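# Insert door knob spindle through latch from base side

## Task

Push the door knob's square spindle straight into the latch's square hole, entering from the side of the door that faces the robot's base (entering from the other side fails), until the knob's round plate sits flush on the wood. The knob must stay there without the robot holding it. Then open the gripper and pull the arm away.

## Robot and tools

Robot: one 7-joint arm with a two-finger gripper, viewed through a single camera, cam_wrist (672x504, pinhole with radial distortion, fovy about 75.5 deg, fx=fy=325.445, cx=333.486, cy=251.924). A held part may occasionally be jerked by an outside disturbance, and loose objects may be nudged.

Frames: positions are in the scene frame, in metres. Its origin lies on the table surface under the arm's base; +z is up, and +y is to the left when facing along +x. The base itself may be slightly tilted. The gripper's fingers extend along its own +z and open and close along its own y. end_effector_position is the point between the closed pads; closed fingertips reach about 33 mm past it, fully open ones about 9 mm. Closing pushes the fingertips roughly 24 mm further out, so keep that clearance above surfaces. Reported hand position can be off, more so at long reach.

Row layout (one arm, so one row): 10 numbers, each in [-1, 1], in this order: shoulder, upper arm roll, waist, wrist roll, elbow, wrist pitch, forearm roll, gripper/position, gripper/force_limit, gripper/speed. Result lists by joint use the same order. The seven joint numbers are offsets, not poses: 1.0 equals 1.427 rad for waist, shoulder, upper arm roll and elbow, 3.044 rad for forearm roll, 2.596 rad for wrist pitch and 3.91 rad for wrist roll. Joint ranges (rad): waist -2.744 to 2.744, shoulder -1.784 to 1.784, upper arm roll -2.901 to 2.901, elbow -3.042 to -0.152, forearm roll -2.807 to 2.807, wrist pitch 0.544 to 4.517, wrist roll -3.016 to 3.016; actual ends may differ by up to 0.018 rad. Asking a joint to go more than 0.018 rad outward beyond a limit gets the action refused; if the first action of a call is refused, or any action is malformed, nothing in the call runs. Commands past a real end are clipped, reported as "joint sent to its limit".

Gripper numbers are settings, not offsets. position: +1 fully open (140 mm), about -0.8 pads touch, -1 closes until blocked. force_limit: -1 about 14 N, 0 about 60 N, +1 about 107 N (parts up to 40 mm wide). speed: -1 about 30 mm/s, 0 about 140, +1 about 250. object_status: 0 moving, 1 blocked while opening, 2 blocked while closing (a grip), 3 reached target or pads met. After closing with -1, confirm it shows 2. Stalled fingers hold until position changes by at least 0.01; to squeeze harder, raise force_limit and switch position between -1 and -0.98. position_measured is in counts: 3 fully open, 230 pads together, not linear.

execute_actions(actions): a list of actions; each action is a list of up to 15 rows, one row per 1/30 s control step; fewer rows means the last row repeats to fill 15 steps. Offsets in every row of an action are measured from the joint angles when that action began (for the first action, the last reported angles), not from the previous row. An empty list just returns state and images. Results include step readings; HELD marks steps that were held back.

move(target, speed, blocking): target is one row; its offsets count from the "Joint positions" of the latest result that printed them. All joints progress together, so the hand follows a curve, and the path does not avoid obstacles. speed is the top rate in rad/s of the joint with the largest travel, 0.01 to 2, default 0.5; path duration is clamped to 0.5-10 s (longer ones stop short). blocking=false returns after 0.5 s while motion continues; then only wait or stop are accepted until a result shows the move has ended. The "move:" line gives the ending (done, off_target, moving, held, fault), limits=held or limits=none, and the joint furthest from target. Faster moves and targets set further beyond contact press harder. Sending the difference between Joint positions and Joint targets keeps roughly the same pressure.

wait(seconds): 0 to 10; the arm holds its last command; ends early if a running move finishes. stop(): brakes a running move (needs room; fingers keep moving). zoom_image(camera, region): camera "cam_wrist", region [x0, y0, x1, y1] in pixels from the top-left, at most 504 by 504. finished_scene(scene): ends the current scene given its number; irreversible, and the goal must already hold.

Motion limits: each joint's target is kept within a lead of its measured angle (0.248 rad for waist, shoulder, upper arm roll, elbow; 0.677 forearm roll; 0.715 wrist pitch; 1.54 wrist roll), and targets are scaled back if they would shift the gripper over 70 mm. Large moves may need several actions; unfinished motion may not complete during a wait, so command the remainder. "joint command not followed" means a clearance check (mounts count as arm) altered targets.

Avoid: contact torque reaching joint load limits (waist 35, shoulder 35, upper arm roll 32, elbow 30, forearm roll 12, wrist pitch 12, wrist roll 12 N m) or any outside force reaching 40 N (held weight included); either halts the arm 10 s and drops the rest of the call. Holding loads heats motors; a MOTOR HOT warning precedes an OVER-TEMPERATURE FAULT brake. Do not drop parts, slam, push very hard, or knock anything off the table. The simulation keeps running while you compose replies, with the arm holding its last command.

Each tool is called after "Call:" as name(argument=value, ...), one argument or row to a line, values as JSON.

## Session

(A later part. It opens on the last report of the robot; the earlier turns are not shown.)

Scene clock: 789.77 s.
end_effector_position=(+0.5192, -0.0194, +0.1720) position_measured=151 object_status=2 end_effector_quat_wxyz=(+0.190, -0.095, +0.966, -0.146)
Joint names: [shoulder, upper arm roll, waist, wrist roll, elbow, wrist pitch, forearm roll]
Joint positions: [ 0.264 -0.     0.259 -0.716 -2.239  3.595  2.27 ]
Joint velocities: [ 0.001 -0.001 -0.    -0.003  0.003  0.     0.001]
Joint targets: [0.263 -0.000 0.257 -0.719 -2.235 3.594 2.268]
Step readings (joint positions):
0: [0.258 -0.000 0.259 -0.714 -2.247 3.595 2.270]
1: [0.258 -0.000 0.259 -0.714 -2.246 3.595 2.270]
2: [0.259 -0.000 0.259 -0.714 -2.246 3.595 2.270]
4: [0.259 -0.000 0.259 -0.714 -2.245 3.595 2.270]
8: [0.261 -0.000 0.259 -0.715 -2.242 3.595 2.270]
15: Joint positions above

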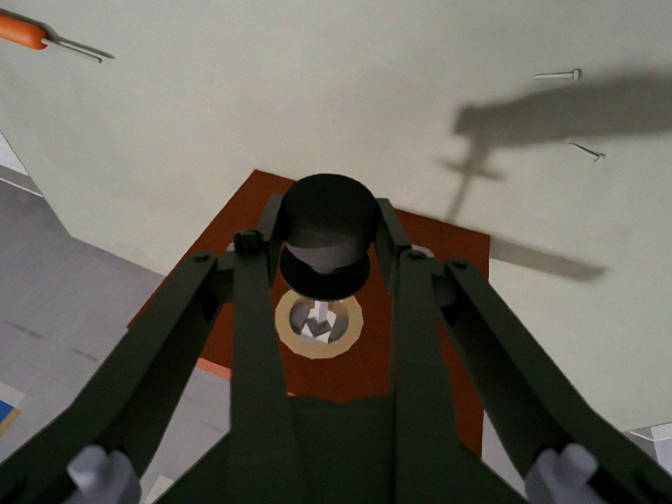

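Call:
execute_actions(
  actions=[
    [[-0.0007,0,-0.0024,0,0.002,-0.0005,-0.0008,-1,0.5,-0.5]],
  ],
)

Call:
zoom_image(
  camera="cam_wrist",
  region=[308, 315, 333, 340],
)

Scene clock: 792.87 s.
end_effector_position=(+0.5195, -0.0198, +0.1719) position_measured=151 object_status=2 end_effector_quat_wxyz=(+0.190, -0.095, +0.966, -0.145)
Joint names: [shoulder, upper arm roll, waist, wrist roll, elbow, wrist pitch, forearm roll]
Joint positions: [ 0.264 -0.     0.258 -0.716 -2.238  3.594  2.27 ]
Joint velocities: [ 0.     0.     0.001 -0.     0.    -0.001 -0.001]
Joint targets: [0.263 -0.000 0.255 -0.716 -2.236 3.593 2.268]
Step readings (joint positions):
0: [0.264 -0.000 0.259 -0.716 -2.238 3.594 2.270]
1: [0.264 -0.000 0.259 -0.716 -2.238 3.594 2.270]
2: [0.264 -0.000 0.258 -0.716 -2.238 3.594 2.270]
4: [0.264 -0.000 0.258 -0.716 -2.238 3.594 2.270]
8: [0.264 -0.000 0.258 -0.716 -2.238 3.594 2.270]
15: Joint positions above

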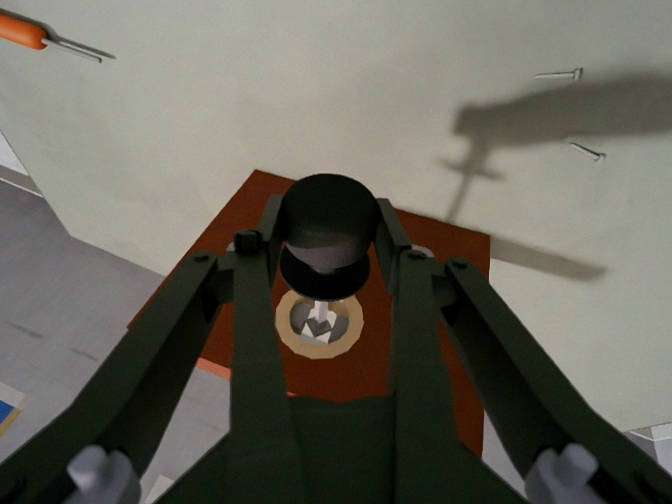

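Region (308, 315, 333, 340) of cam_wrist's 672x504 image, scaled by 20.160, with more detail than that image has.

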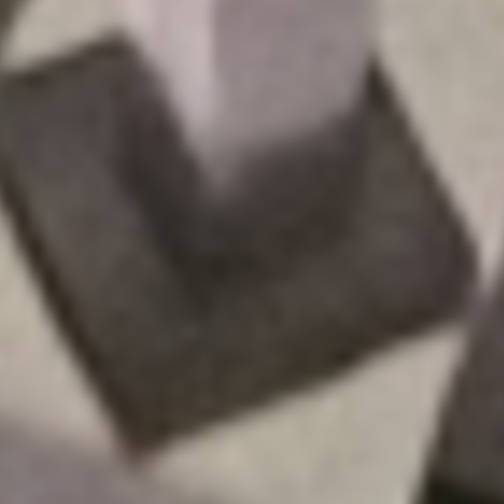

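Call:
execute_actions(
  actions=[
    [[-0.0039,0,-0.0022,0,-0.0017,-0.0003,-0.0008,-1,0.5,-0.5]],
  ],
)

Call:
zoom_image(
  camera="cam_wrist",
  region=[308, 315, 333, 340],
)

Scene clock: 796.00 s.
end_effector_position=(+0.5184, -0.0204, +0.1717) position_measured=151 object_status=2 end_effector_quat_wxyz=(+0.190, -0.094, +0.966, -0.146)
Joint names: [shoulder, upper arm roll, waist, wrist roll, elbow, wrist pitch, forearm roll]
Joint positions: [ 0.262 -0.     0.257 -0.716 -2.241  3.594  2.27 ]
Joint velocities: [-0.     0.     0.001 -0.001 -0.    -0.    -0.   ]
Joint targets: [0.258 -0.000 0.255 -0.716 -2.241 3.593 2.268]
Step readings (joint positions):
0: [0.264 -0.000 0.258 -0.716 -2.238 3.594 2.270]
1: [0.263 -0.000 0.257 -0.716 -2.239 3.594 2.270]
2: [0.263 -0.000 0.257 -0.716 -2.240 3.594 2.270]
4: [0.263 -0.000 0.257 -0.716 -2.241 3.594 2.270]
8: [0.262 -0.000 0.257 -0.716 -2.241 3.594 2.270]
15: Joint positions above

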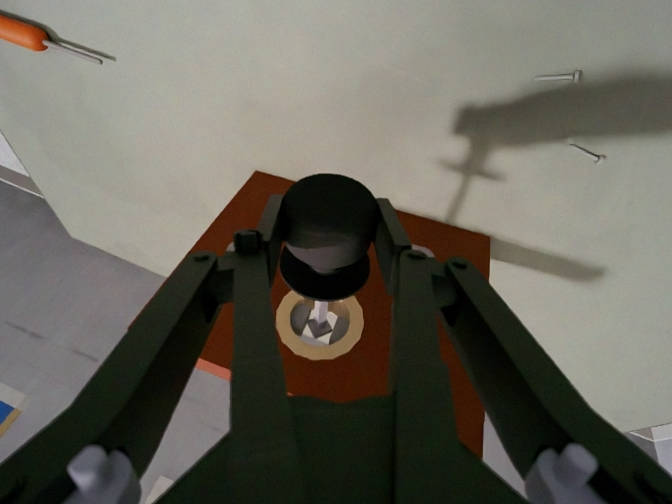

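Region (308, 315, 333, 340) of cam_wrist's 672x504 image, scaled by 20.160, with more detail than that image has.

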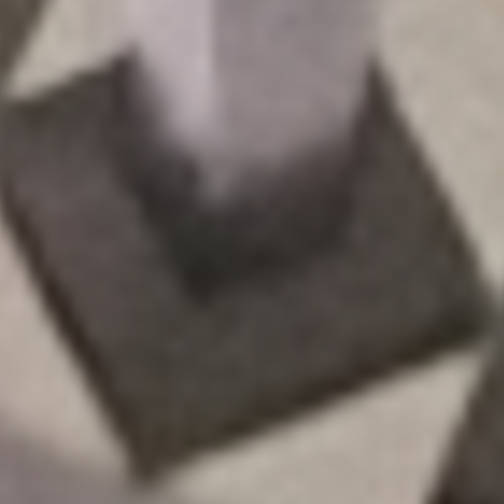

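Call:
execute_actions(
  actions=[
    [[-0.0007,0,-0.002,0,0.002,-0.0003,-0.0008,-1,0.5,-0.5],[-0.0007,0,-0.002,0,0.0024,-0.0003,-0.0008,-1,0.5,-0.5],[-0.0007,0,-0.002,0,0.0028,-0.0003,-0.0008,-1,0.5,-0.5],[-0.0005,0,-0.002,0,0.0032,-0.0003,-0.0008,-1,0.5,-0.5],[-0.0003,0,-0.002,0,0.0036,-0.0003,-0.0008,-1,0.5,-0.5],[-0.0001,0,-0.002,0,0.004,-0.0003,-0.0008,-1,0.5,-0.5],[0.0001,0,-0.002,0,0.0044,-0.0003,-0.0008,-1,0.5,-0.5],[0.0003,0,-0.002,0,0.0048,-0.0003,-0.0008,-1,0.5,-0.5],[0.0005,0,-0.002,0,0.0052,-0.0003,-0.0008,-1,0.5,-0.5],[0.0008,0,-0.002,0,0.0056,-0.0003,-0.0008,-1,0.5,-0.5],[0.0011,0,-0.002,0,0.006,-0.0003,-0.0008,-1,0.5,-0.5],[0.0014,0,-0.002,0,0.0064,-0.0003,-0.0008,-1,0.5,-0.5],[0.0017,0,-0.002,0,0.0068,-0.0003,-0.0008,-1,0.5,-0.5],[0.002,0,-0.002,0,0.0072,-0.0003,-0.0008,-1,0.5,-0.5],[0.0023,0,-0.002,0,0.0076,-0.0003,-0.0008,-1,0.5,-0.5]],
  ],
)

Call:
zoom_image(
  camera="cam_wrist",
  region=[308, 315, 333, 340],
)

Scene clock: 803.23 s.
end_effector_position=(+0.5202, -0.0203, +0.1717) position_measured=151 object_status=2 end_effector_quat_wxyz=(+0.190, -0.094, +0.966, -0.146)
Joint names: [shoulder, upper arm roll, waist, wrist roll, elbow, wrist pitch, forearm roll]
Joint positions: [ 0.266 -0.     0.256 -0.716 -2.236  3.594  2.27 ]
Joint velocities: [ 0.012 -0.001 -0.001  0.001  0.007  0.004 -0.002]
Joint targets: [0.266 -0.000 0.254 -0.716 -2.230 3.593 2.268]
Step readings (joint positions):
0: [0.262 -0.000 0.257 -0.716 -2.241 3.594 2.270]
1: [0.262 -0.000 0.257 -0.716 -2.241 3.594 2.270]
2: [0.262 -0.000 0.257 -0.716 -2.241 3.594 2.270]
4: [0.262 -0.000 0.256 -0.716 -2.241 3.594 2.270]
8: [0.263 -0.000 0.256 -0.716 -2.239 3.594 2.270]
15: Joint positions above

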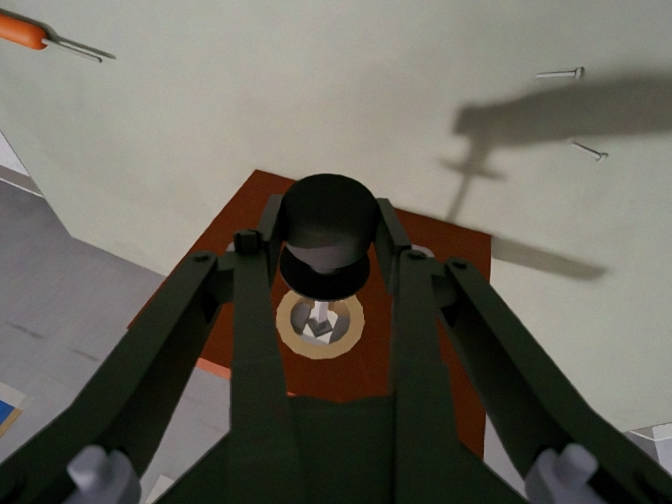

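Region (308, 315, 333, 340) of cam_wrist's 672x504 image, scaled by 20.160, with more detail than that image has.

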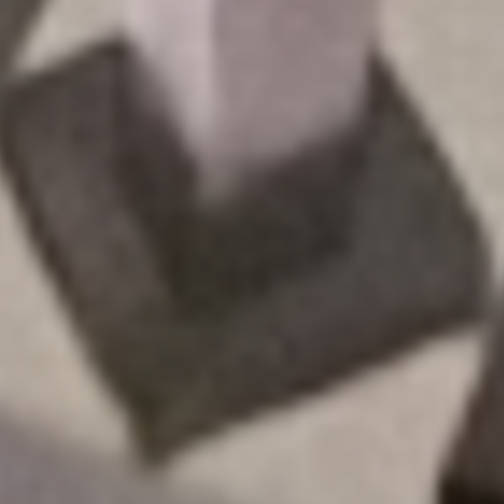

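Call:
execute_actions(
  actions=[
    [[0,0,-0.0016,0,0.004,-0.0003,-0.0008,-1,0.5,-0.5],[0.0002,0,-0.0016,0,0.0044,-0.0003,-0.0008,-1,0.5,-0.5],[0.0004,0,-0.0016,0,0.0048,-0.0003,-0.0008,-1,0.5,-0.5],[0.0006,0,-0.0016,0,0.0052,-0.0003,-0.0008,-1,0.5,-0.5],[0.0009,0,-0.0016,0,0.0056,-0.0003,-0.0008,-1,0.5,-0.5],[0.0012,0,-0.0016,0,0.006,-0.0003,-0.0008,-1,0.5,-0.5],[0.0015,0,-0.0016,0,0.0064,-0.0003,-0.0008,-1,0.5,-0.5],[0.0018,0,-0.0016,0,0.0068,-0.0003,-0.0008,-1,0.5,-0.5],[0.0021,0,-0.0018,0,0.0072,-0.0003,-0.0008,-1,0.5,-0.5],[0.0024,0,-0.0018,0,0.0076,-0.0003,-0.0008,-1,0.5,-0.5],[0.0027,0,-0.0018,0,0.008,-0.0003,-0.0008,-1,0.5,-0.5],[0.003,0,-0.0018,0,0.0084,-0.0003,-0.0008,-1,0.5,-0.5]],
  ],
)

Call:
zoom_image(
  camera="cam_wrist",
  region=[300, 305, 340, 345],
)

Scene clock: 808.27 s.
end_effector_position=(+0.5203, -0.0208, +0.1706) position_measured=151 object_status=2 end_effector_quat_wxyz=(+0.189, -0.094, +0.966, -0.147)
Joint names: [shoulder, upper arm roll, waist, wrist roll, elbow, wrist pitch, forearm roll]
Joint positions: [ 0.271 -0.     0.256 -0.716 -2.232  3.597  2.271]
Joint velocities: [ 0.005  0.002  0.001 -0.001  0.002  0.003  0.001]
Joint targets: [0.270 -0.000 0.253 -0.716 -2.224 3.593 2.268]
Step readings (joint positions):
0: [0.266 -0.000 0.256 -0.716 -2.236 3.594 2.270]
1: [0.266 -0.000 0.256 -0.716 -2.236 3.594 2.270]
2: [0.267 -0.000 0.256 -0.716 -2.236 3.594 2.270]
4: [0.267 -0.000 0.256 -0.716 -2.235 3.594 2.270]
8: [0.268 -0.000 0.256 -0.716 -2.234 3.595 2.270]
15: Joint positions above

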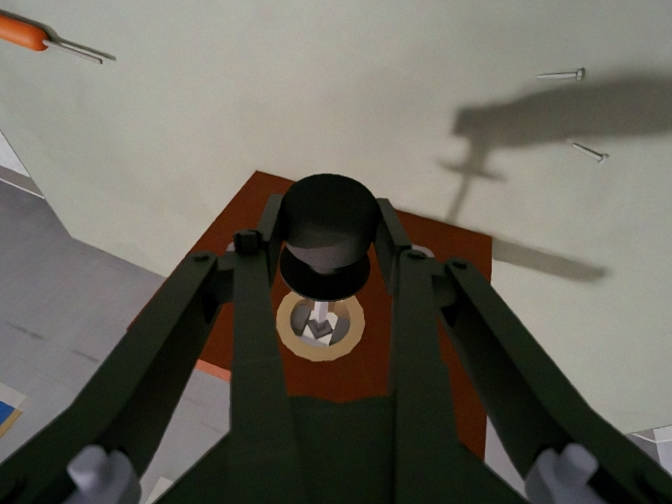

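Region (300, 305, 340, 345) of cam_wrist's 672x504 image, scaled by 12.600, with more detail than that image has.

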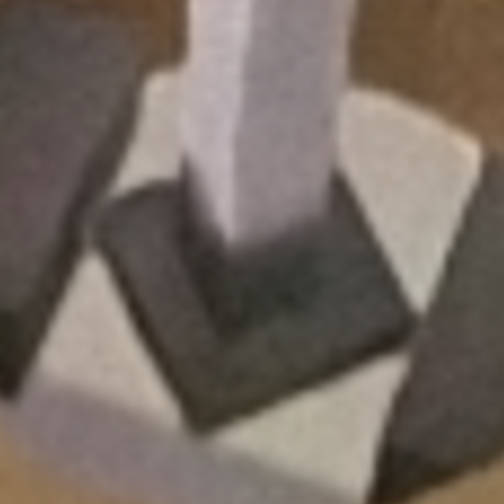

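Call:
execute_actions(
  actions=[
    [[-0.0035,0,-0.001,0,0.008,-0.0015,-0.0013,-1,0.5,-0.5]],
    [[-0.0028,0,-0.001,0,0.009,-0.0015,-0.0013,-1,0.5,-0.5]],
  ],
)

Call:
zoom_image(
  camera="cam_wrist",
  region=[300, 305, 340, 345],
)

Scene clock: 812.80 s.
end_effector_position=(+0.5204, -0.0208, +0.1712) position_measured=151 object_status=2 end_effector_quat_wxyz=(+0.188, -0.094, +0.966, -0.148)
Joint names: [shoulder, upper arm roll, waist, wrist roll, elbow, wrist pitch, forearm roll]
Joint positions: [ 0.272  0.     0.256 -0.72  -2.229  3.6    2.273]
Joint velocities: [ 0.001  0.    -0.    -0.    -0.     0.001  0.001]
Joint targets: [0.268 -0.000 0.255 -0.718 -2.218 3.594 2.268]
Step readings (joint positions; steps 1 to 15: 1st action; 16 to 30: 2nd action):
0: [0.272 -0.000 0.256 -0.716 -2.232 3.597 2.271]
1: [0.272 -0.000 0.256 -0.717 -2.231 3.597 2.271]
2: [0.272 -0.000 0.256 -0.717 -2.231 3.597 2.271]
4: [0.272 -0.000 0.256 -0.717 -2.231 3.598 2.272]
8: [0.272 -0.000 0.256 -0.718 -2.231 3.598 2.272]
15: [0.272 -0.000 0.256 -0.718 -2.231 3.598 2.272]
16: [0.272 -0.000 0.256 -0.718 -2.231 3.599 2.272]
17: [0.272 -0.000 0.256 -0.719 -2.230 3.599 2.272]
19: [0.272 0.000 0.256 -0.719 -2.230 3.600 2.273]
23: [0.272 0.000 0.256 -0.720 -2.230 3.600 2.273]
30: Joint positions above

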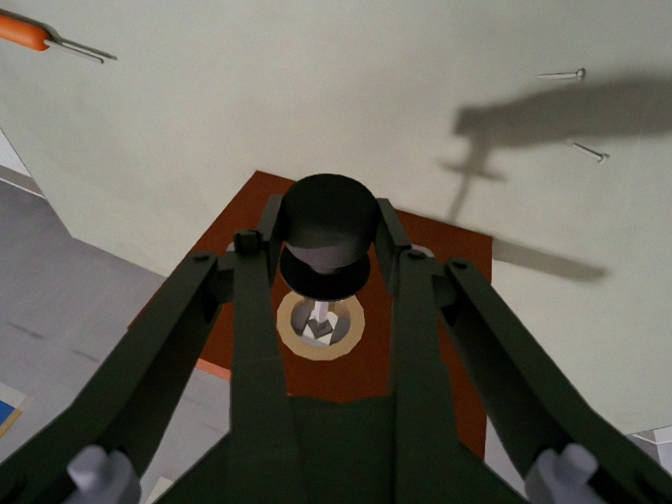

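Region (300, 305, 340, 345) of cam_wrist's 672x504 image, scaled by 12.600, with more detail than that image has.

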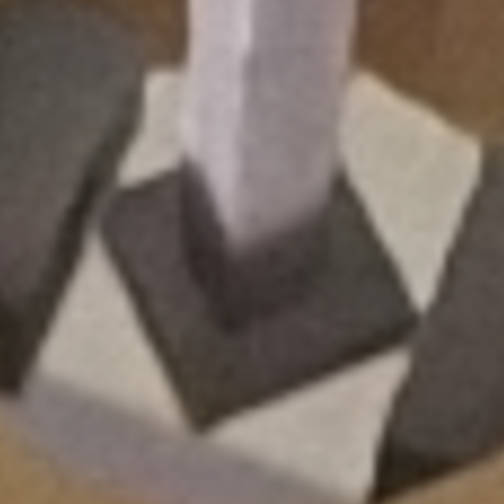

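Call:
execute_actions(
  actions=[
    [[-0.003,0,-0.001,0.001,0.009,-0.004,-0.003,-1,0.5,-0.5]],
    [[-0.0035,0,-0.001,0.001,0.011,-0.006,-0.004,-1,0.5,-0.5]],
  ],
)

Call:
zoom_image(
  camera="cam_wrist",
  region=[300, 305, 340, 345],
)

Scene clock: 824.80 s.
end_effector_position=(+0.5205, -0.0208, +0.1711) position_measured=151 object_status=2 end_effector_quat_wxyz=(+0.188, -0.094, +0.966, -0.148)
Joint names: [shoulder, upper arm roll, waist, wrist roll, elbow, wrist pitch, forearm roll]
Joint positions: [ 0.272  0.     0.256 -0.721 -2.229  3.601  2.273]
Joint velocities: [-0.001  0.    -0.     0.    -0.     0.001  0.   ]
Joint targets: [0.267 0.000 0.255 -0.717 -2.213 3.585 2.261]
Step readings (joint positions; steps 1 to 15: 1st action; 16 to 30: 2nd action):
0: [0.272 0.000 0.256 -0.721 -2.229 3.601 2.274]
1: [0.272 0.000 0.256 -0.721 -2.229 3.601 2.274]
2: [0.272 0.000 0.256 -0.721 -2.229 3.601 2.274]
4: [0.272 0.000 0.256 -0.721 -2.229 3.601 2.274]
8: [0.272 0.000 0.256 -0.721 -2.229 3.601 2.274]
15: [0.272 0.000 0.256 -0.721 -2.229 3.601 2.274]
16: [0.272 0.000 0.256 -0.721 -2.229 3.601 2.273]
17: [0.272 0.000 0.256 -0.721 -2.229 3.601 2.273]
19: [0.272 0.000 0.256 -0.721 -2.229 3.601 2.273]
23: [0.272 0.000 0.256 -0.721 -2.229 3.601 2.273]
30: Joint positions above

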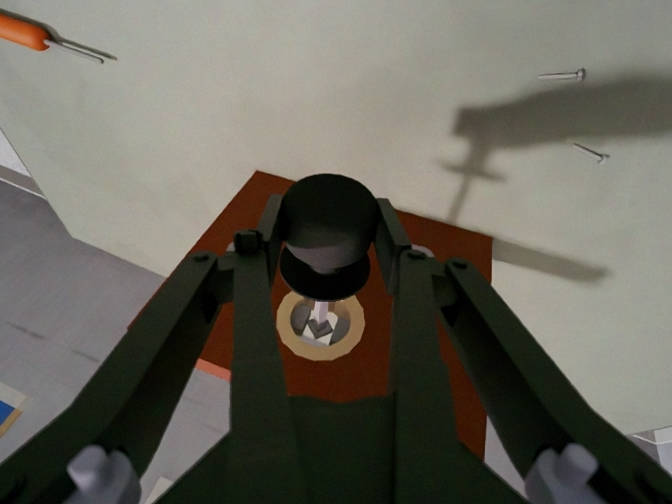

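Region (300, 305, 340, 345) of cam_wrist's 672x504 image, scaled by 12.600, with more detail than that image has.

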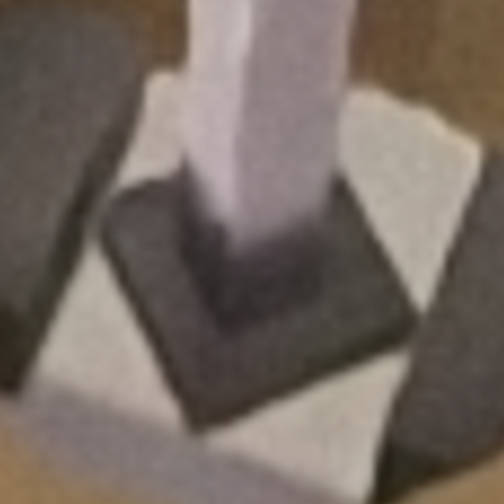

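Call:
execute_actions(
  actions=[
    [[-0.003,0,0.004,0,0.006,-0.003,-0.002,-1,0.5,-0.5]],
    [[-0.002,0,0.0045,0,0.007,-0.003,-0.002,-1,0.5,-0.5]],
  ],
)

Call:
zoom_image(
  camera="cam_wrist",
  region=[300, 305, 340, 345],
)

Scene clock: 830.63 s.
end_effector_position=(+0.5203, -0.0202, +0.1717) position_measured=151 object_status=2 end_effector_quat_wxyz=(+0.188, -0.095, +0.966, -0.149)
Joint names: [shoulder, upper arm roll, waist, wrist roll, elbow, wrist pitch, forearm roll]
Joint positions: [ 0.273  0.     0.259 -0.72  -2.228  3.605  2.274]
Joint velocities: [ 0.001 -0.     0.001  0.     0.    -0.001 -0.002]
Joint targets: [0.270 0.000 0.264 -0.721 -2.218 3.594 2.267]
Step readings (joint positions; steps 1 to 15: 1st action; 16 to 30: 2nd action):
0: [0.273 0.000 0.256 -0.721 -2.229 3.601 2.273]
1: [0.273 0.000 0.257 -0.721 -2.229 3.601 2.274]
2: [0.273 0.000 0.257 -0.721 -2.229 3.601 2.274]
4: [0.273 0.000 0.257 -0.721 -2.229 3.602 2.274]
8: [0.273 0.000 0.257 -0.721 -2.229 3.602 2.274]
15: [0.273 0.000 0.257 -0.721 -2.228 3.602 2.274]
16: [0.273 0.000 0.258 -0.721 -2.228 3.602 2.274]
17: [0.273 0.000 0.258 -0.720 -2.228 3.603 2.274]
19: [0.273 0.000 0.259 -0.720 -2.228 3.604 2.274]
23: [0.273 0.000 0.259 -0.720 -2.228 3.604 2.274]
30: Joint positions above

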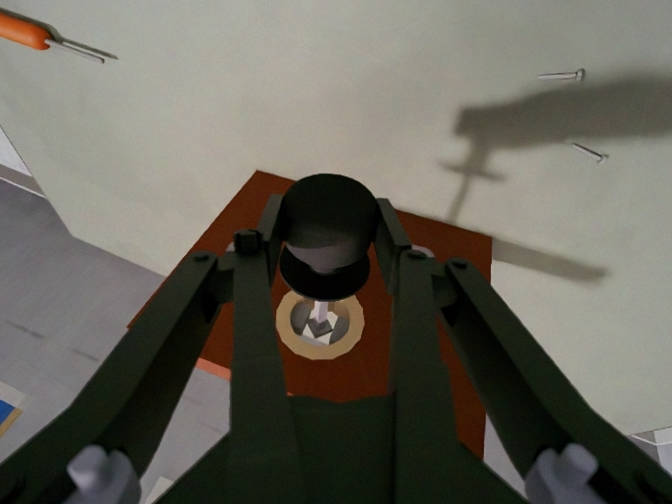

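Region (300, 305, 340, 345) of cam_wrist's 672x504 image, scaled by 12.600, with more detail than that image has.

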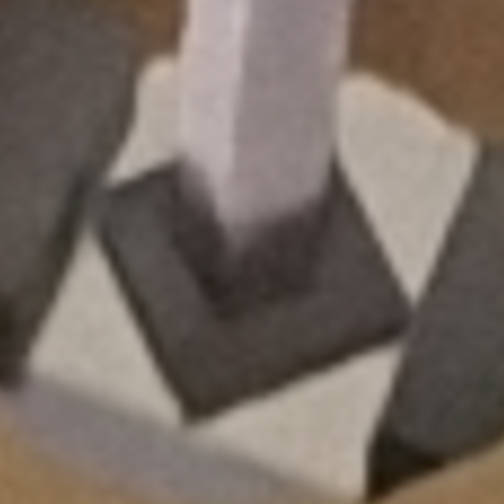

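Call:
move(
  target=[-0.0074,0,-0.0196,-0.0219,0.0147,-0.0091,0.022,-1,0.5,-0.5],
  speed=0.06,
)

Call:
zoom_image(
  camera="cam_wrist",
  region=[300, 305, 340, 345],
)

Scene clock: 857.90 s.
end_effector_position=(+0.5206, -0.0204, +0.1709) position_measured=151 object_status=2 end_effector_quat_wxyz=(+0.187, -0.091, +0.969, -0.136)
Joint names: [shoulder, upper arm roll, waist, wrist roll, elbow, wrist pitch, forearm roll]
Joint positions: [ 0.268 -0.     0.232 -0.8   -2.213  3.588  2.342]
Joint velocities: [-0.    -0.001  0.    -0.006 -0.002 -0.    -0.001]
Joint targets: [0.262 0.000 0.231 -0.806 -2.207 3.581 2.340]
move: done; limits=none; farthest joint: the wrist pitch, 0.007 radians from its target (0.023 radians at the start)

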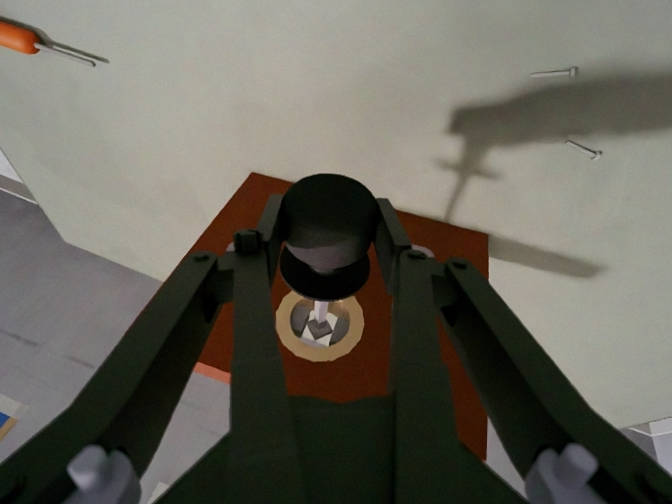

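Region (300, 305, 340, 345) of cam_wrist's 672x504 image, scaled by 12.600, with more detail than that image has.

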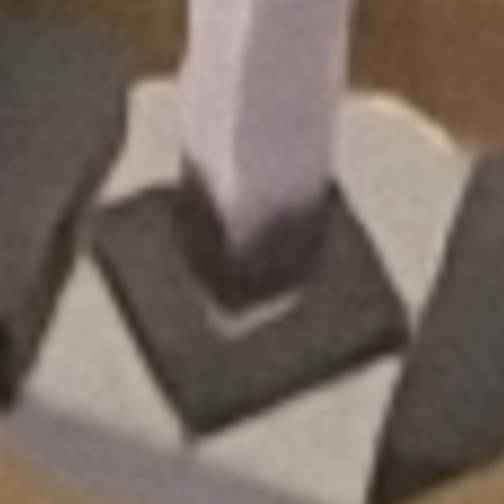

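Call:
execute_actions(
  actions=[
    [[-0.0055,0,-0.0014,-0.0005,0.004,-0.0025,0,-1,0.5,-0.5]],
  ],
)

Call:
zoom_image(
  camera="cam_wrist",
  region=[300, 305, 340, 345],
)

Scene clock: 864.03 s.
end_effector_position=(+0.5206, -0.0202, +0.1713) position_measured=151 object_status=2 end_effector_quat_wxyz=(+0.188, -0.091, +0.969, -0.136)
Joint names: [shoulder, upper arm roll, waist, wrist roll, elbow, wrist pitch, forearm roll]
Joint positions: [ 0.267 -0.     0.232 -0.801 -2.213  3.588  2.344]
Joint velocities: [-0.     0.001  0.     0.001 -0.001  0.     0.   ]
Joint targets: [0.260 -0.000 0.230 -0.802 -2.208 3.581 2.342]
Step readings (joint positions):
0: [0.268 -0.000 0.232 -0.801 -2.213 3.588 2.342]
1: [0.267 -0.000 0.232 -0.801 -2.213 3.588 2.342]
2: [0.267 -0.000 0.232 -0.801 -2.213 3.588 2.343]
4: [0.267 -0.000 0.232 -0.801 -2.213 3.588 2.343]
8: [0.267 -0.000 0.232 -0.801 -2.213 3.588 2.344]
15: Joint positions above

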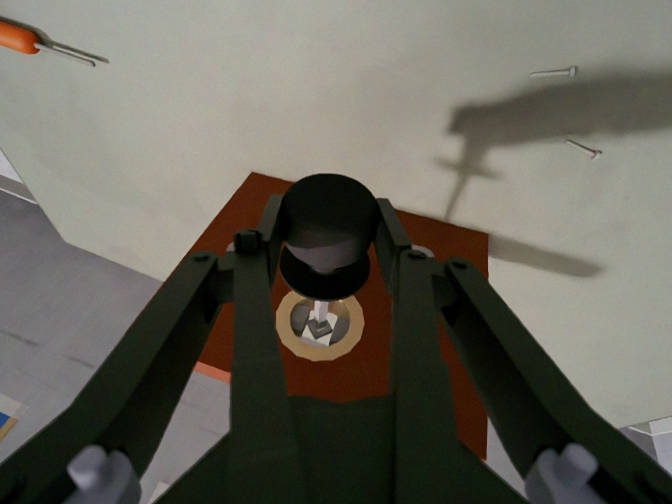

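Region (300, 305, 340, 345) of cam_wrist's 672x504 image, scaled by 12.600, with more detail than that image has.

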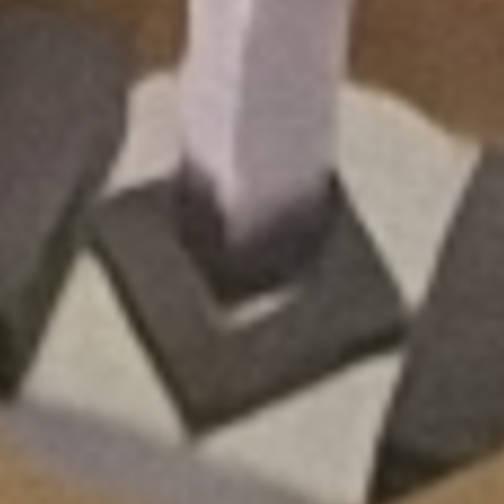

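Call:
execute_actions(
  actions=[
    [[-0.003,0,-0.0014,0,-0.002,-0.0008,-0.0005,-0.98,1,-0.5]],
    [[-0.003,0,-0.0014,0,0,-0.0008,-0.0005,-0.98,1,-0.5]],
  ],
)

Call:
zoom_image(
  camera="cam_wrist",
  region=[305, 312, 335, 342],
)

Scene clock: 870.10 s.
end_effector_position=(+0.5193, -0.0203, +0.1701) position_measured=153 object_status=2 end_effector_quat_wxyz=(+0.187, -0.091, +0.969, -0.135)
Joint names: [shoulder, upper arm roll, waist, wrist roll, elbow, wrist pitch, forearm roll]
Joint positions: [ 0.266 -0.     0.232 -0.801 -2.217  3.586  2.344]
Joint velocities: [ 0.001 -0.    -0.     0.     0.001  0.001 -0.001]
Joint targets: [0.262 -0.000 0.230 -0.801 -2.216 3.585 2.342]
Step readings (joint positions; steps 1 to 15: 1st action; 16 to 30: 2nd action):
0: [0.267 -0.000 0.232 -0.801 -2.213 3.588 2.344]
1: [0.266 -0.000 0.232 -0.801 -2.214 3.588 2.344]
2: [0.266 -0.000 0.232 -0.801 -2.215 3.588 2.344]
4: [0.266 -0.000 0.232 -0.801 -2.216 3.588 2.344]
8: [0.266 -0.000 0.232 -0.801 -2.216 3.587 2.344]
15: [0.266 -0.000 0.232 -0.801 -2.216 3.587 2.344]
16: [0.266 -0.000 0.232 -0.801 -2.217 3.587 2.344]
17: [0.266 -0.000 0.232 -0.801 -2.217 3.587 2.344]
19: [0.266 -0.000 0.232 -0.801 -2.217 3.586 2.344]
23: [0.266 -0.000 0.232 -0.801 -2.217 3.586 2.344]
30: Joint positions above

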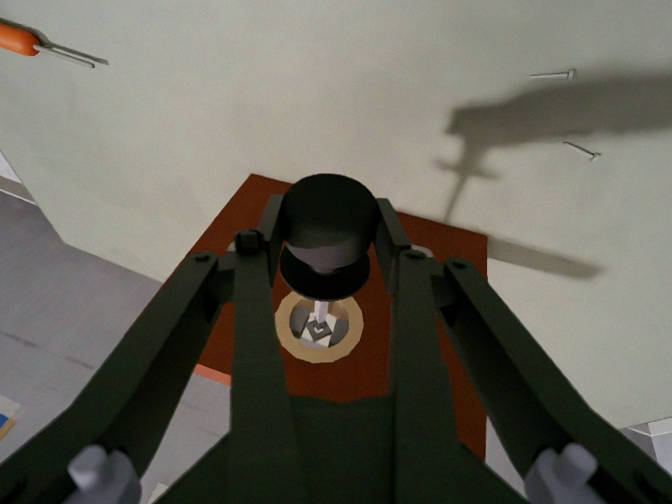

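Region (305, 312, 335, 342) of cam_wrist's 672x504 image, scaled by 16.800, with more detail than that image has.

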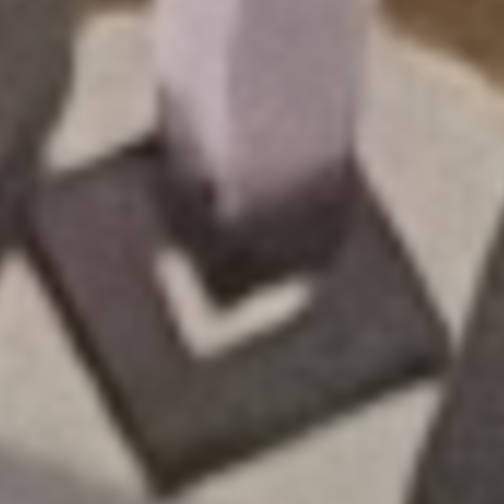

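Call:
execute_actions(
  actions=[
    [[-0.0044,0,-0.0024,0,0,-0.0004,-0.0005,-0.98,1,-0.5]],
  ],
)

Call:
zoom_image(
  camera="cam_wrist",
  region=[305, 312, 335, 342],
)

Scene clock: 879.90 s.
end_effector_position=(+0.5196, -0.0207, +0.1710) position_measured=153 object_status=2 end_effector_quat_wxyz=(+0.188, -0.090, +0.969, -0.135)
Joint names: [shoulder, upper arm roll, waist, wrist roll, elbow, wrist pitch, forearm roll]
Joint positions: [ 0.264 -0.     0.231 -0.801 -2.217  3.586  2.344]
Joint velocities: [-0.002  0.001 -0.     0.    -0.    -0.     0.002]
Joint targets: [0.260 -0.000 0.228 -0.801 -2.217 3.585 2.342]
Step readings (joint positions):
0: [0.266 -0.000 0.232 -0.801 -2.217 3.586 2.344]
1: [0.266 -0.000 0.232 -0.801 -2.217 3.586 2.344]
2: [0.265 -0.000 0.231 -0.801 -2.217 3.586 2.344]
4: [0.265 -0.000 0.231 -0.801 -2.217 3.586 2.344]
8: [0.264 -0.000 0.231 -0.801 -2.217 3.586 2.344]
15: Joint positions above

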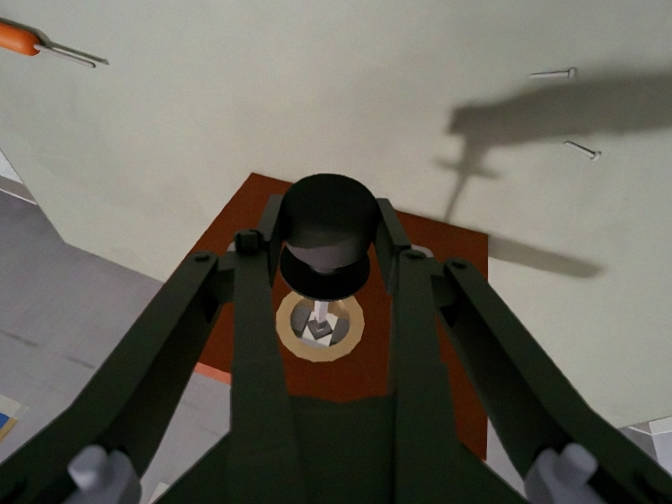

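Region (305, 312, 335, 342) of cam_wrist's 672x504 image, scaled by 16.800, with more detail than that image has.

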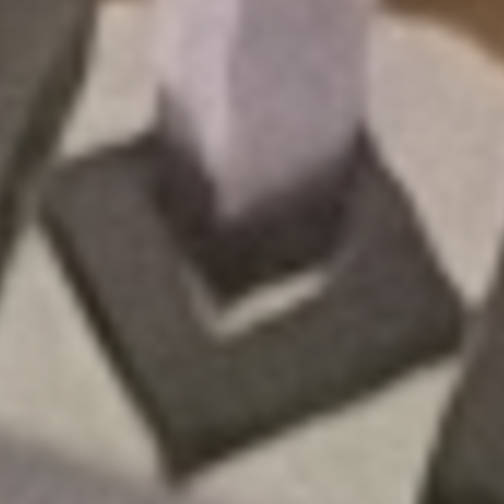

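Call:
execute_actions(
  actions=[
    [[-0.0007,0,-0.0018,0,0.002,-0.0004,-0.0005,-0.98,1,-0.5],[-0.0007,0,-0.0018,0,0.0024,-0.0004,-0.0005,-0.98,1,-0.5],[-0.0007,0,-0.0018,0,0.0028,-0.0004,-0.0005,-0.98,1,-0.5],[-0.0007,0,-0.0018,0,0.0032,-0.0004,-0.0005,-0.98,1,-0.5],[-0.0005,0,-0.0018,0,0.0036,-0.0004,-0.0005,-0.98,1,-0.5],[-0.0003,0,-0.0018,0,0.004,-0.0004,-0.0005,-0.98,1,-0.5],[-0.0001,0,-0.0018,0,0.0044,-0.0004,-0.0005,-0.98,1,-0.5],[0.0001,0,-0.0018,0,0.0048,-0.0004,-0.0005,-0.98,1,-0.5],[0.0003,0,-0.0018,0,0.0052,-0.0004,-0.0005,-0.98,1,-0.5],[0.0005,0,-0.0018,0,0.0056,-0.0006,-0.0005,-0.98,1,-0.5],[0.0007,0,-0.0018,0,0.006,-0.0008,-0.0005,-0.98,1,-0.5],[0.0009,0,-0.0018,0,0.0064,-0.001,-0.0007,-0.98,1,-0.5],[0.0011,0,-0.0018,0,0.0068,-0.0012,-0.0009,-0.98,1,-0.5],[0.0013,0,-0.0018,0,0.0072,-0.0014,-0.001,-0.98,1,-0.5],[0.0015,0,-0.0018,0,0.0076,-0.0016,-0.001,-0.98,1,-0.5]],
  ],
)

Call:
zoom_image(
  camera="cam_wrist",
  region=[305, 312, 335, 342],
)

Scene clock: 886.63 s.
end_effector_position=(+0.5208, -0.0207, +0.1709) position_measured=153 object_status=2 end_effector_quat_wxyz=(+0.188, -0.090, +0.969, -0.135)
Joint names: [shoulder, upper arm roll, waist, wrist roll, elbow, wrist pitch, forearm roll]
Joint positions: [ 0.267 -0.     0.23  -0.801 -2.214  3.586  2.344]
Joint velocities: [ 0.008  0.    -0.     0.     0.004  0.002 -0.001]
Joint targets: [0.266 -0.000 0.228 -0.801 -2.206 3.582 2.341]
Step readings (joint positions):
0: [0.264 -0.000 0.231 -0.801 -2.217 3.586 2.344]
1: [0.264 -0.000 0.231 -0.801 -2.217 3.586 2.344]
2: [0.264 -0.000 0.231 -0.801 -2.217 3.586 2.344]
4: [0.264 -0.000 0.231 -0.801 -2.217 3.586 2.344]
8: [0.265 -0.000 0.230 -0.801 -2.215 3.586 2.344]
15: Joint positions above

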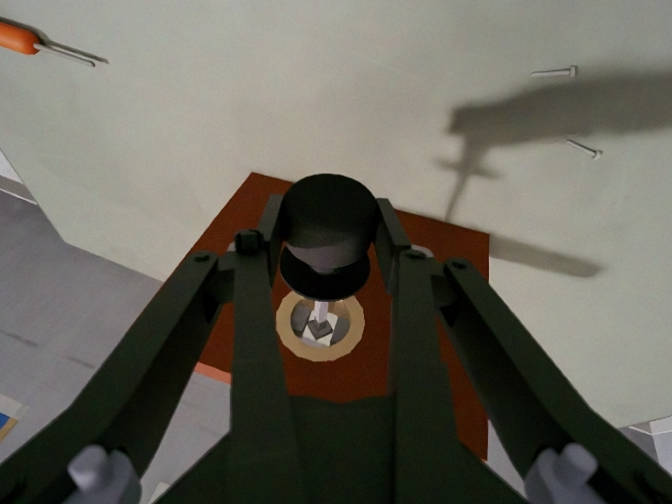

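Region (305, 312, 335, 342) of cam_wrist's 672x504 image, scaled by 16.800, with more detail than that image has.

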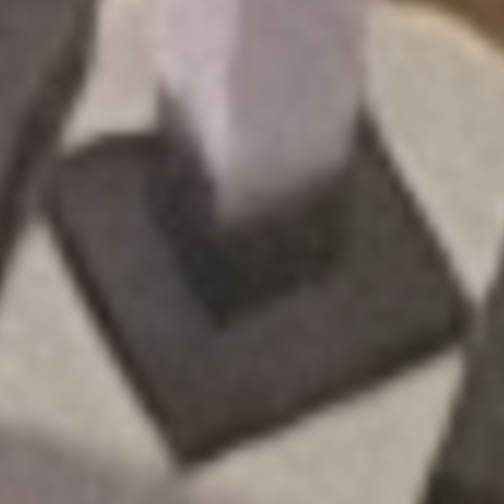

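Call:
execute_actions(
  actions=[
    [[-0.002,0,-0.0014,0,0.008,-0.004,-0.0025,-0.98,1,-0.5]],
    [[-0.002,0,-0.0014,0,0.011,-0.006,-0.004,-0.98,1,-0.5]],
  ],
)

Call:
zoom_image(
  camera="cam_wrist",
  region=[305, 312, 335, 342],
)

Scene clock: 890.17 s.
end_effector_position=(+0.5209, -0.0210, +0.1705) position_measured=153 object_status=2 end_effector_quat_wxyz=(+0.187, -0.090, +0.969, -0.136)
Joint names: [shoulder, upper arm roll, waist, wrist roll, elbow, wrist pitch, forearm roll]
Joint positions: [ 0.269 -0.     0.23  -0.802 -2.212  3.587  2.343]
Joint velocities: [ 0.002  0.    -0.001  0.     0.    -0.     0.   ]
Joint targets: [0.265 -0.000 0.228 -0.801 -2.197 3.571 2.332]
Step readings (joint positions; steps 1 to 15: 1st action; 16 to 30: 2nd action):
0: [0.268 -0.000 0.230 -0.801 -2.213 3.586 2.344]
1: [0.268 -0.000 0.230 -0.801 -2.213 3.586 2.344]
2: [0.268 -0.000 0.230 -0.801 -2.213 3.586 2.344]
4: [0.268 -0.000 0.230 -0.801 -2.213 3.586 2.344]
8: [0.268 -0.000 0.230 -0.801 -2.213 3.586 2.344]
15: [0.268 -0.000 0.230 -0.801 -2.213 3.586 2.344]
16: [0.268 -0.000 0.230 -0.801 -2.213 3.587 2.344]
17: [0.268 -0.000 0.230 -0.801 -2.212 3.587 2.343]
19: [0.269 -0.000 0.230 -0.801 -2.212 3.587 2.343]
23: [0.269 -0.000 0.230 -0.801 -2.212 3.587 2.343]
30: Joint positions above

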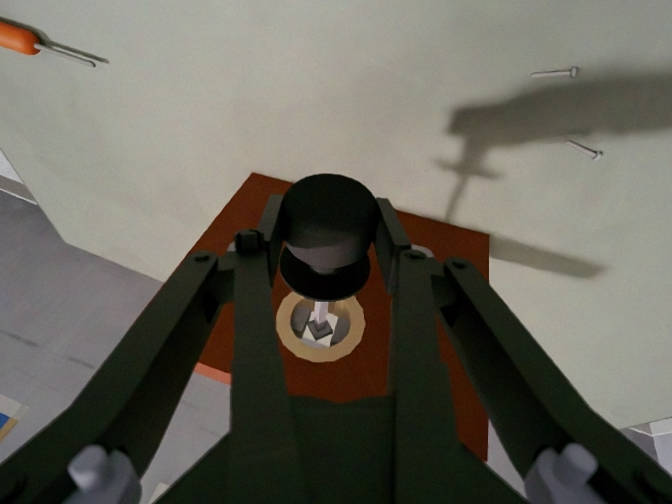

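Region (305, 312, 335, 342) of cam_wrist's 672x504 image, scaled by 16.800, with more detail than that image has.

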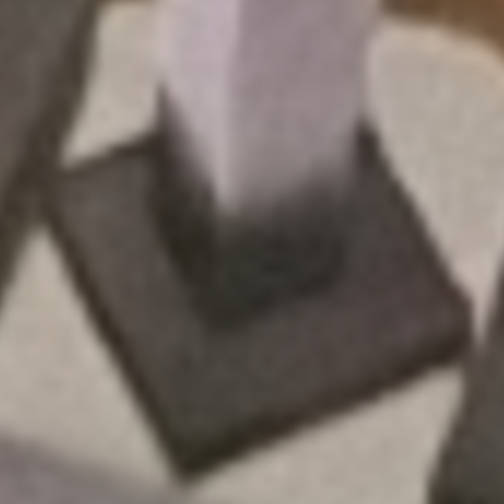

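Call:
execute_actions(
  actions=[
    [[-0.003,0,-0.0014,0,0.0035,-0.0015,-0.0012,-0.98,1,-0.5]],
    [[-0.0045,0,-0.0014,0,0.0035,-0.0015,-0.0012,-0.98,1,-0.5]],
    [[-0.0045,0,-0.0014,0,0.0035,-0.0015,-0.0012,-0.98,1,-0.5]],
  ],
)

Call:
zoom_image(
  camera="cam_wrist",
  region=[305, 312, 335, 342],
)

Scene clock: 895.77 s.
end_effector_position=(+0.5208, -0.0211, +0.1709) position_measured=153 object_status=2 end_effector_quat_wxyz=(+0.187, -0.091, +0.969, -0.136)
Joint names: [shoulder, upper arm roll, waist, wrist roll, elbow, wrist pitch, forearm roll]
Joint positions: [ 0.268  0.     0.23  -0.803 -2.212  3.588  2.343]
Joint velocities: [-0.     0.001 -0.001  0.001  0.001  0.001  0.   ]
Joint targets: [0.262 0.000 0.228 -0.802 -2.207 3.584 2.339]
Step readings (joint positions; steps 1 to 15: 1st action; 16 to 30: 2nd action; 31 to 45: 3rd action):
0: [0.269 -0.000 0.230 -0.802 -2.212 3.587 2.343]
1: [0.269 -0.000 0.230 -0.802 -2.212 3.588 2.343]
2: [0.269 -0.000 0.230 -0.802 -2.212 3.588 2.343]
4: [0.269 -0.000 0.230 -0.802 -2.212 3.588 2.343]
8: [0.269 -0.000 0.230 -0.802 -2.212 3.588 2.343]
15: [0.269 -0.000 0.230 -0.802 -2.212 3.588 2.343]
16: [0.269 -0.000 0.230 -0.802 -2.212 3.588 2.343]
17: [0.269 -0.000 0.230 -0.802 -2.212 3.588 2.343]
19: [0.269 0.000 0.230 -0.802 -2.212 3.588 2.343]
23: [0.269 0.000 0.230 -0.802 -2.212 3.588 2.343]
30: [0.269 0.000 0.230 -0.802 -2.212 3.588 2.343]
31: [0.268 0.000 0.230 -0.803 -2.212 3.588 2.343]
32: [0.268 0.000 0.230 -0.803 -2.212 3.588 2.343]
34: [0.268 0.000 0.230 -0.803 -2.212 3.588 2.343]
38: [0.268 0.000 0.230 -0.803 -2.212 3.588 2.343]
45: Joint positions above

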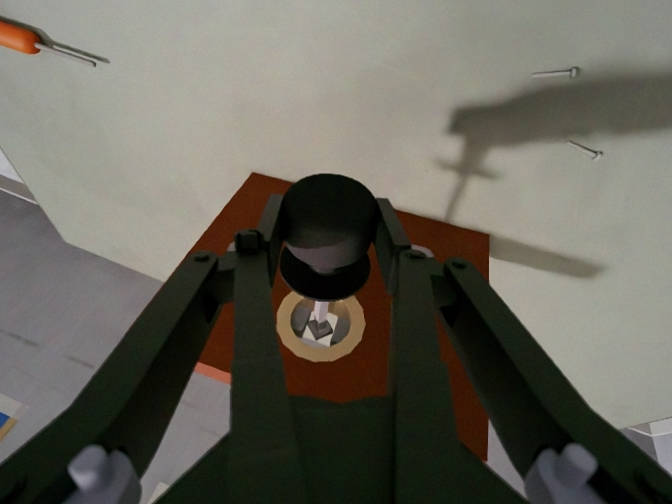

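Region (305, 312, 335, 342) of cam_wrist's 672x504 image, scaled by 16.800, with more detail than that image has.

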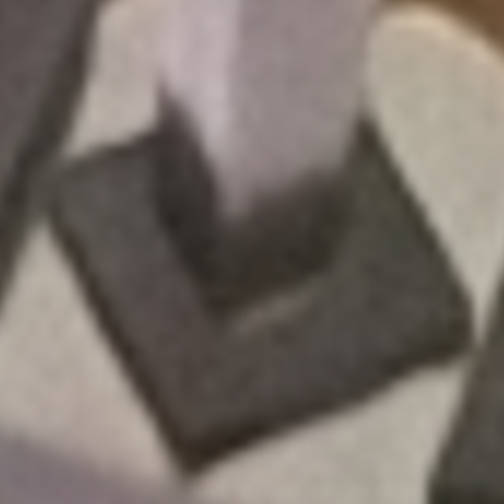

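Call:
execute_actions(
  actions=[
    [[-0.0035,0,0.0025,0,0.003,-0.0015,-0.0012,-0.98,1,-0.5]],
    [[-0.0035,0,0.0021,0,0.006,-0.0025,-0.0017,-0.98,1,-0.5]],
  ],
)

Call:
zoom_image(
  camera="cam_wrist",
  region=[305, 312, 335, 342],
)

Scene clock: 901.33 s.
end_effector_position=(+0.5208, -0.0209, +0.1711) position_measured=153 object_status=2 end_effector_quat_wxyz=(+0.187, -0.091, +0.968, -0.136)
Joint names: [shoulder, upper arm roll, waist, wrist roll, elbow, wrist pitch, forearm roll]
Joint positions: [ 0.268  0.     0.231 -0.803 -2.212  3.589  2.343]
Joint velocities: [-0.001 -0.001  0.    -0.001  0.001  0.     0.001]
Joint targets: [0.263 0.000 0.234 -0.803 -2.204 3.582 2.338]
Step readings (joint positions; steps 1 to 15: 1st action; 16 to 30: 2nd action):
0: [0.268 0.000 0.230 -0.803 -2.212 3.588 2.343]
1: [0.268 0.000 0.230 -0.803 -2.212 3.588 2.343]
2: [0.268 0.000 0.231 -0.803 -2.212 3.588 2.343]
4: [0.268 0.000 0.231 -0.803 -2.212 3.588 2.343]
8: [0.268 0.000 0.231 -0.803 -2.212 3.588 2.343]
15: [0.268 0.000 0.231 -0.803 -2.212 3.588 2.343]
16: [0.268 0.000 0.231 -0.803 -2.212 3.588 2.343]
17: [0.268 0.000 0.231 -0.803 -2.212 3.588 2.343]
19: [0.268 0.000 0.231 -0.803 -2.212 3.588 2.343]
23: [0.268 0.000 0.231 -0.803 -2.212 3.588 2.343]
30: Joint positions above

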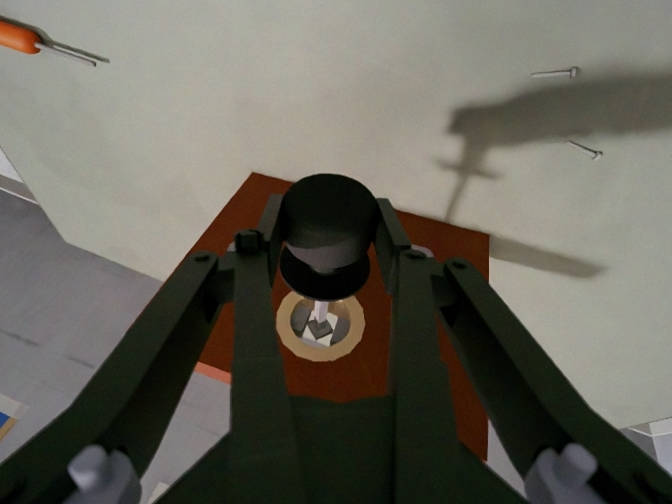

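Region (305, 312, 335, 342) of cam_wrist's 672x504 image, scaled by 16.800, with more detail than that image has.

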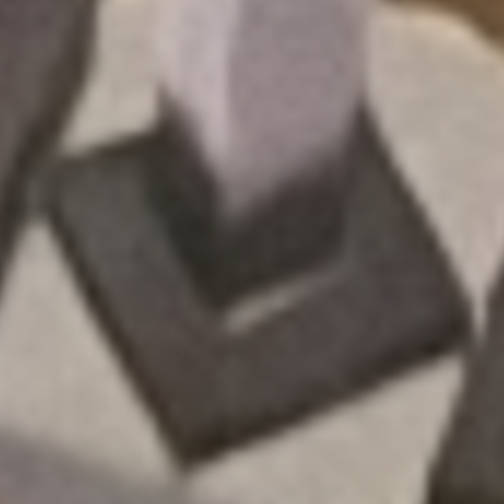

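Call:
execute_actions(
  actions=[
    [[-0.003,0,0.002,0,-0.002,-0.0005,-0.0007,-0.98,1,-0.5]],
  ],
)

Call:
move(
  target=[0.0,0,0.018,0.0198,-0.0115,0.0053,-0.0209,-0.98,1,-0.5],
  speed=0.08,
)

Call:
zoom_image(
  camera="cam_wrist",
  region=[305, 312, 335, 342],
)

Scene clock: 911.87 s.
end_effector_position=(+0.5193, -0.0210, +0.1702) position_measured=153 object_status=2 end_effector_quat_wxyz=(+0.186, -0.092, +0.969, -0.137)
Joint names: [shoulder, upper arm roll, waist, wrist roll, elbow, wrist pitch, forearm roll]
Joint positions: [ 0.268  0.     0.231 -0.803 -2.215  3.588  2.343]
Joint velocities: [-0.001  0.     0.    -0.001 -0.001 -0.     0.   ]
Joint targets: [0.264 0.000 0.234 -0.803 -2.215 3.587 2.341]
Step readings (joint positions):
0: [0.268 0.000 0.231 -0.803 -2.212 3.589 2.343]
1: [0.268 0.000 0.231 -0.803 -2.213 3.589 2.343]
2: [0.268 0.000 0.231 -0.803 -2.214 3.589 2.343]
4: [0.268 0.000 0.231 -0.803 -2.215 3.589 2.343]
8: [0.268 0.000 0.231 -0.803 -2.215 3.588 2.343]
15: Joint positions above

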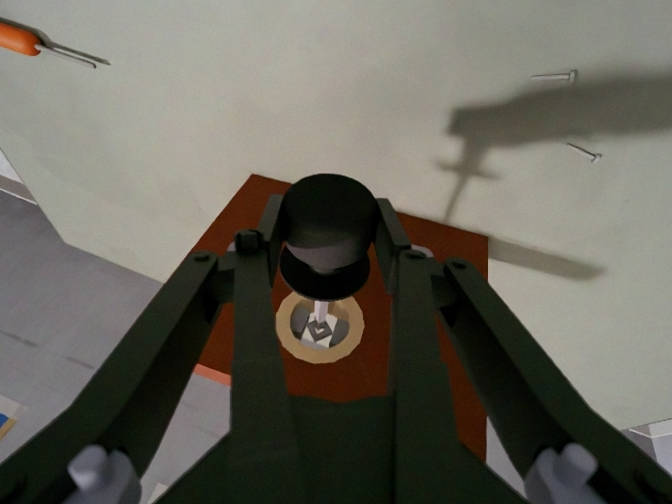

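Scene clock: 913.63 s.
end_effector_position=(+0.5184, -0.0205, +0.1708) position_measured=153 object_status=2 end_effector_quat_wxyz=(+0.187, -0.095, +0.967, -0.146)
Joint names: [shoulder, upper arm roll, waist, wrist roll, elbow, wrist pitch, forearm roll]
Joint positions: [ 0.269  0.     0.255 -0.731 -2.232  3.599  2.283]
Joint velocities: [-0.     0.001 -0.     0.005 -0.001 -0.001  0.001]
Joint targets: [0.268 0.000 0.257 -0.726 -2.232 3.602 2.279]
move: done; limits=none; farthest joint: the wrist roll, 0.006 radians from its target (0.077 radians at the start)

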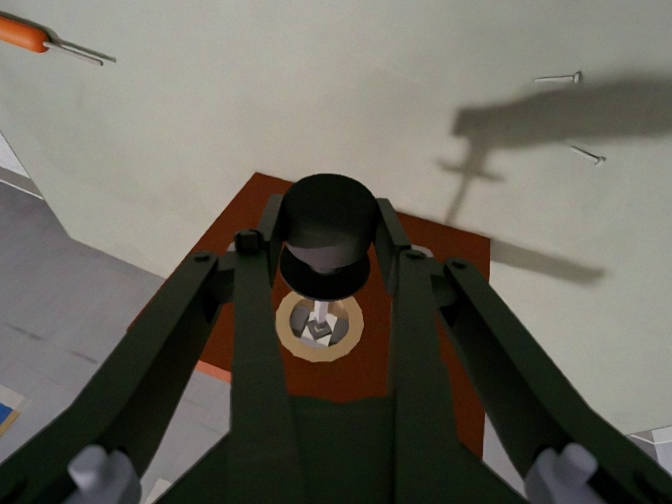

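Region (305, 312, 335, 342) of cam_wrist's 672x504 image, scaled by 16.800, with more detail than that image has.

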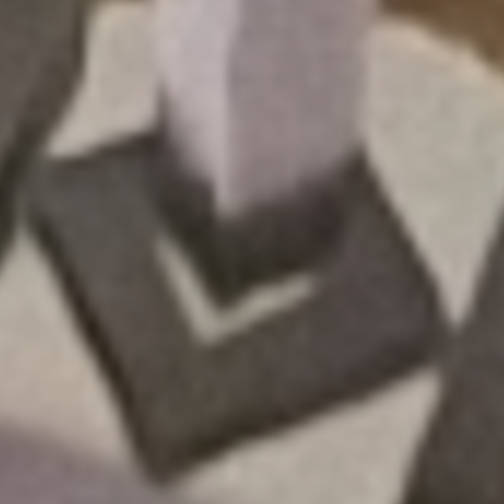

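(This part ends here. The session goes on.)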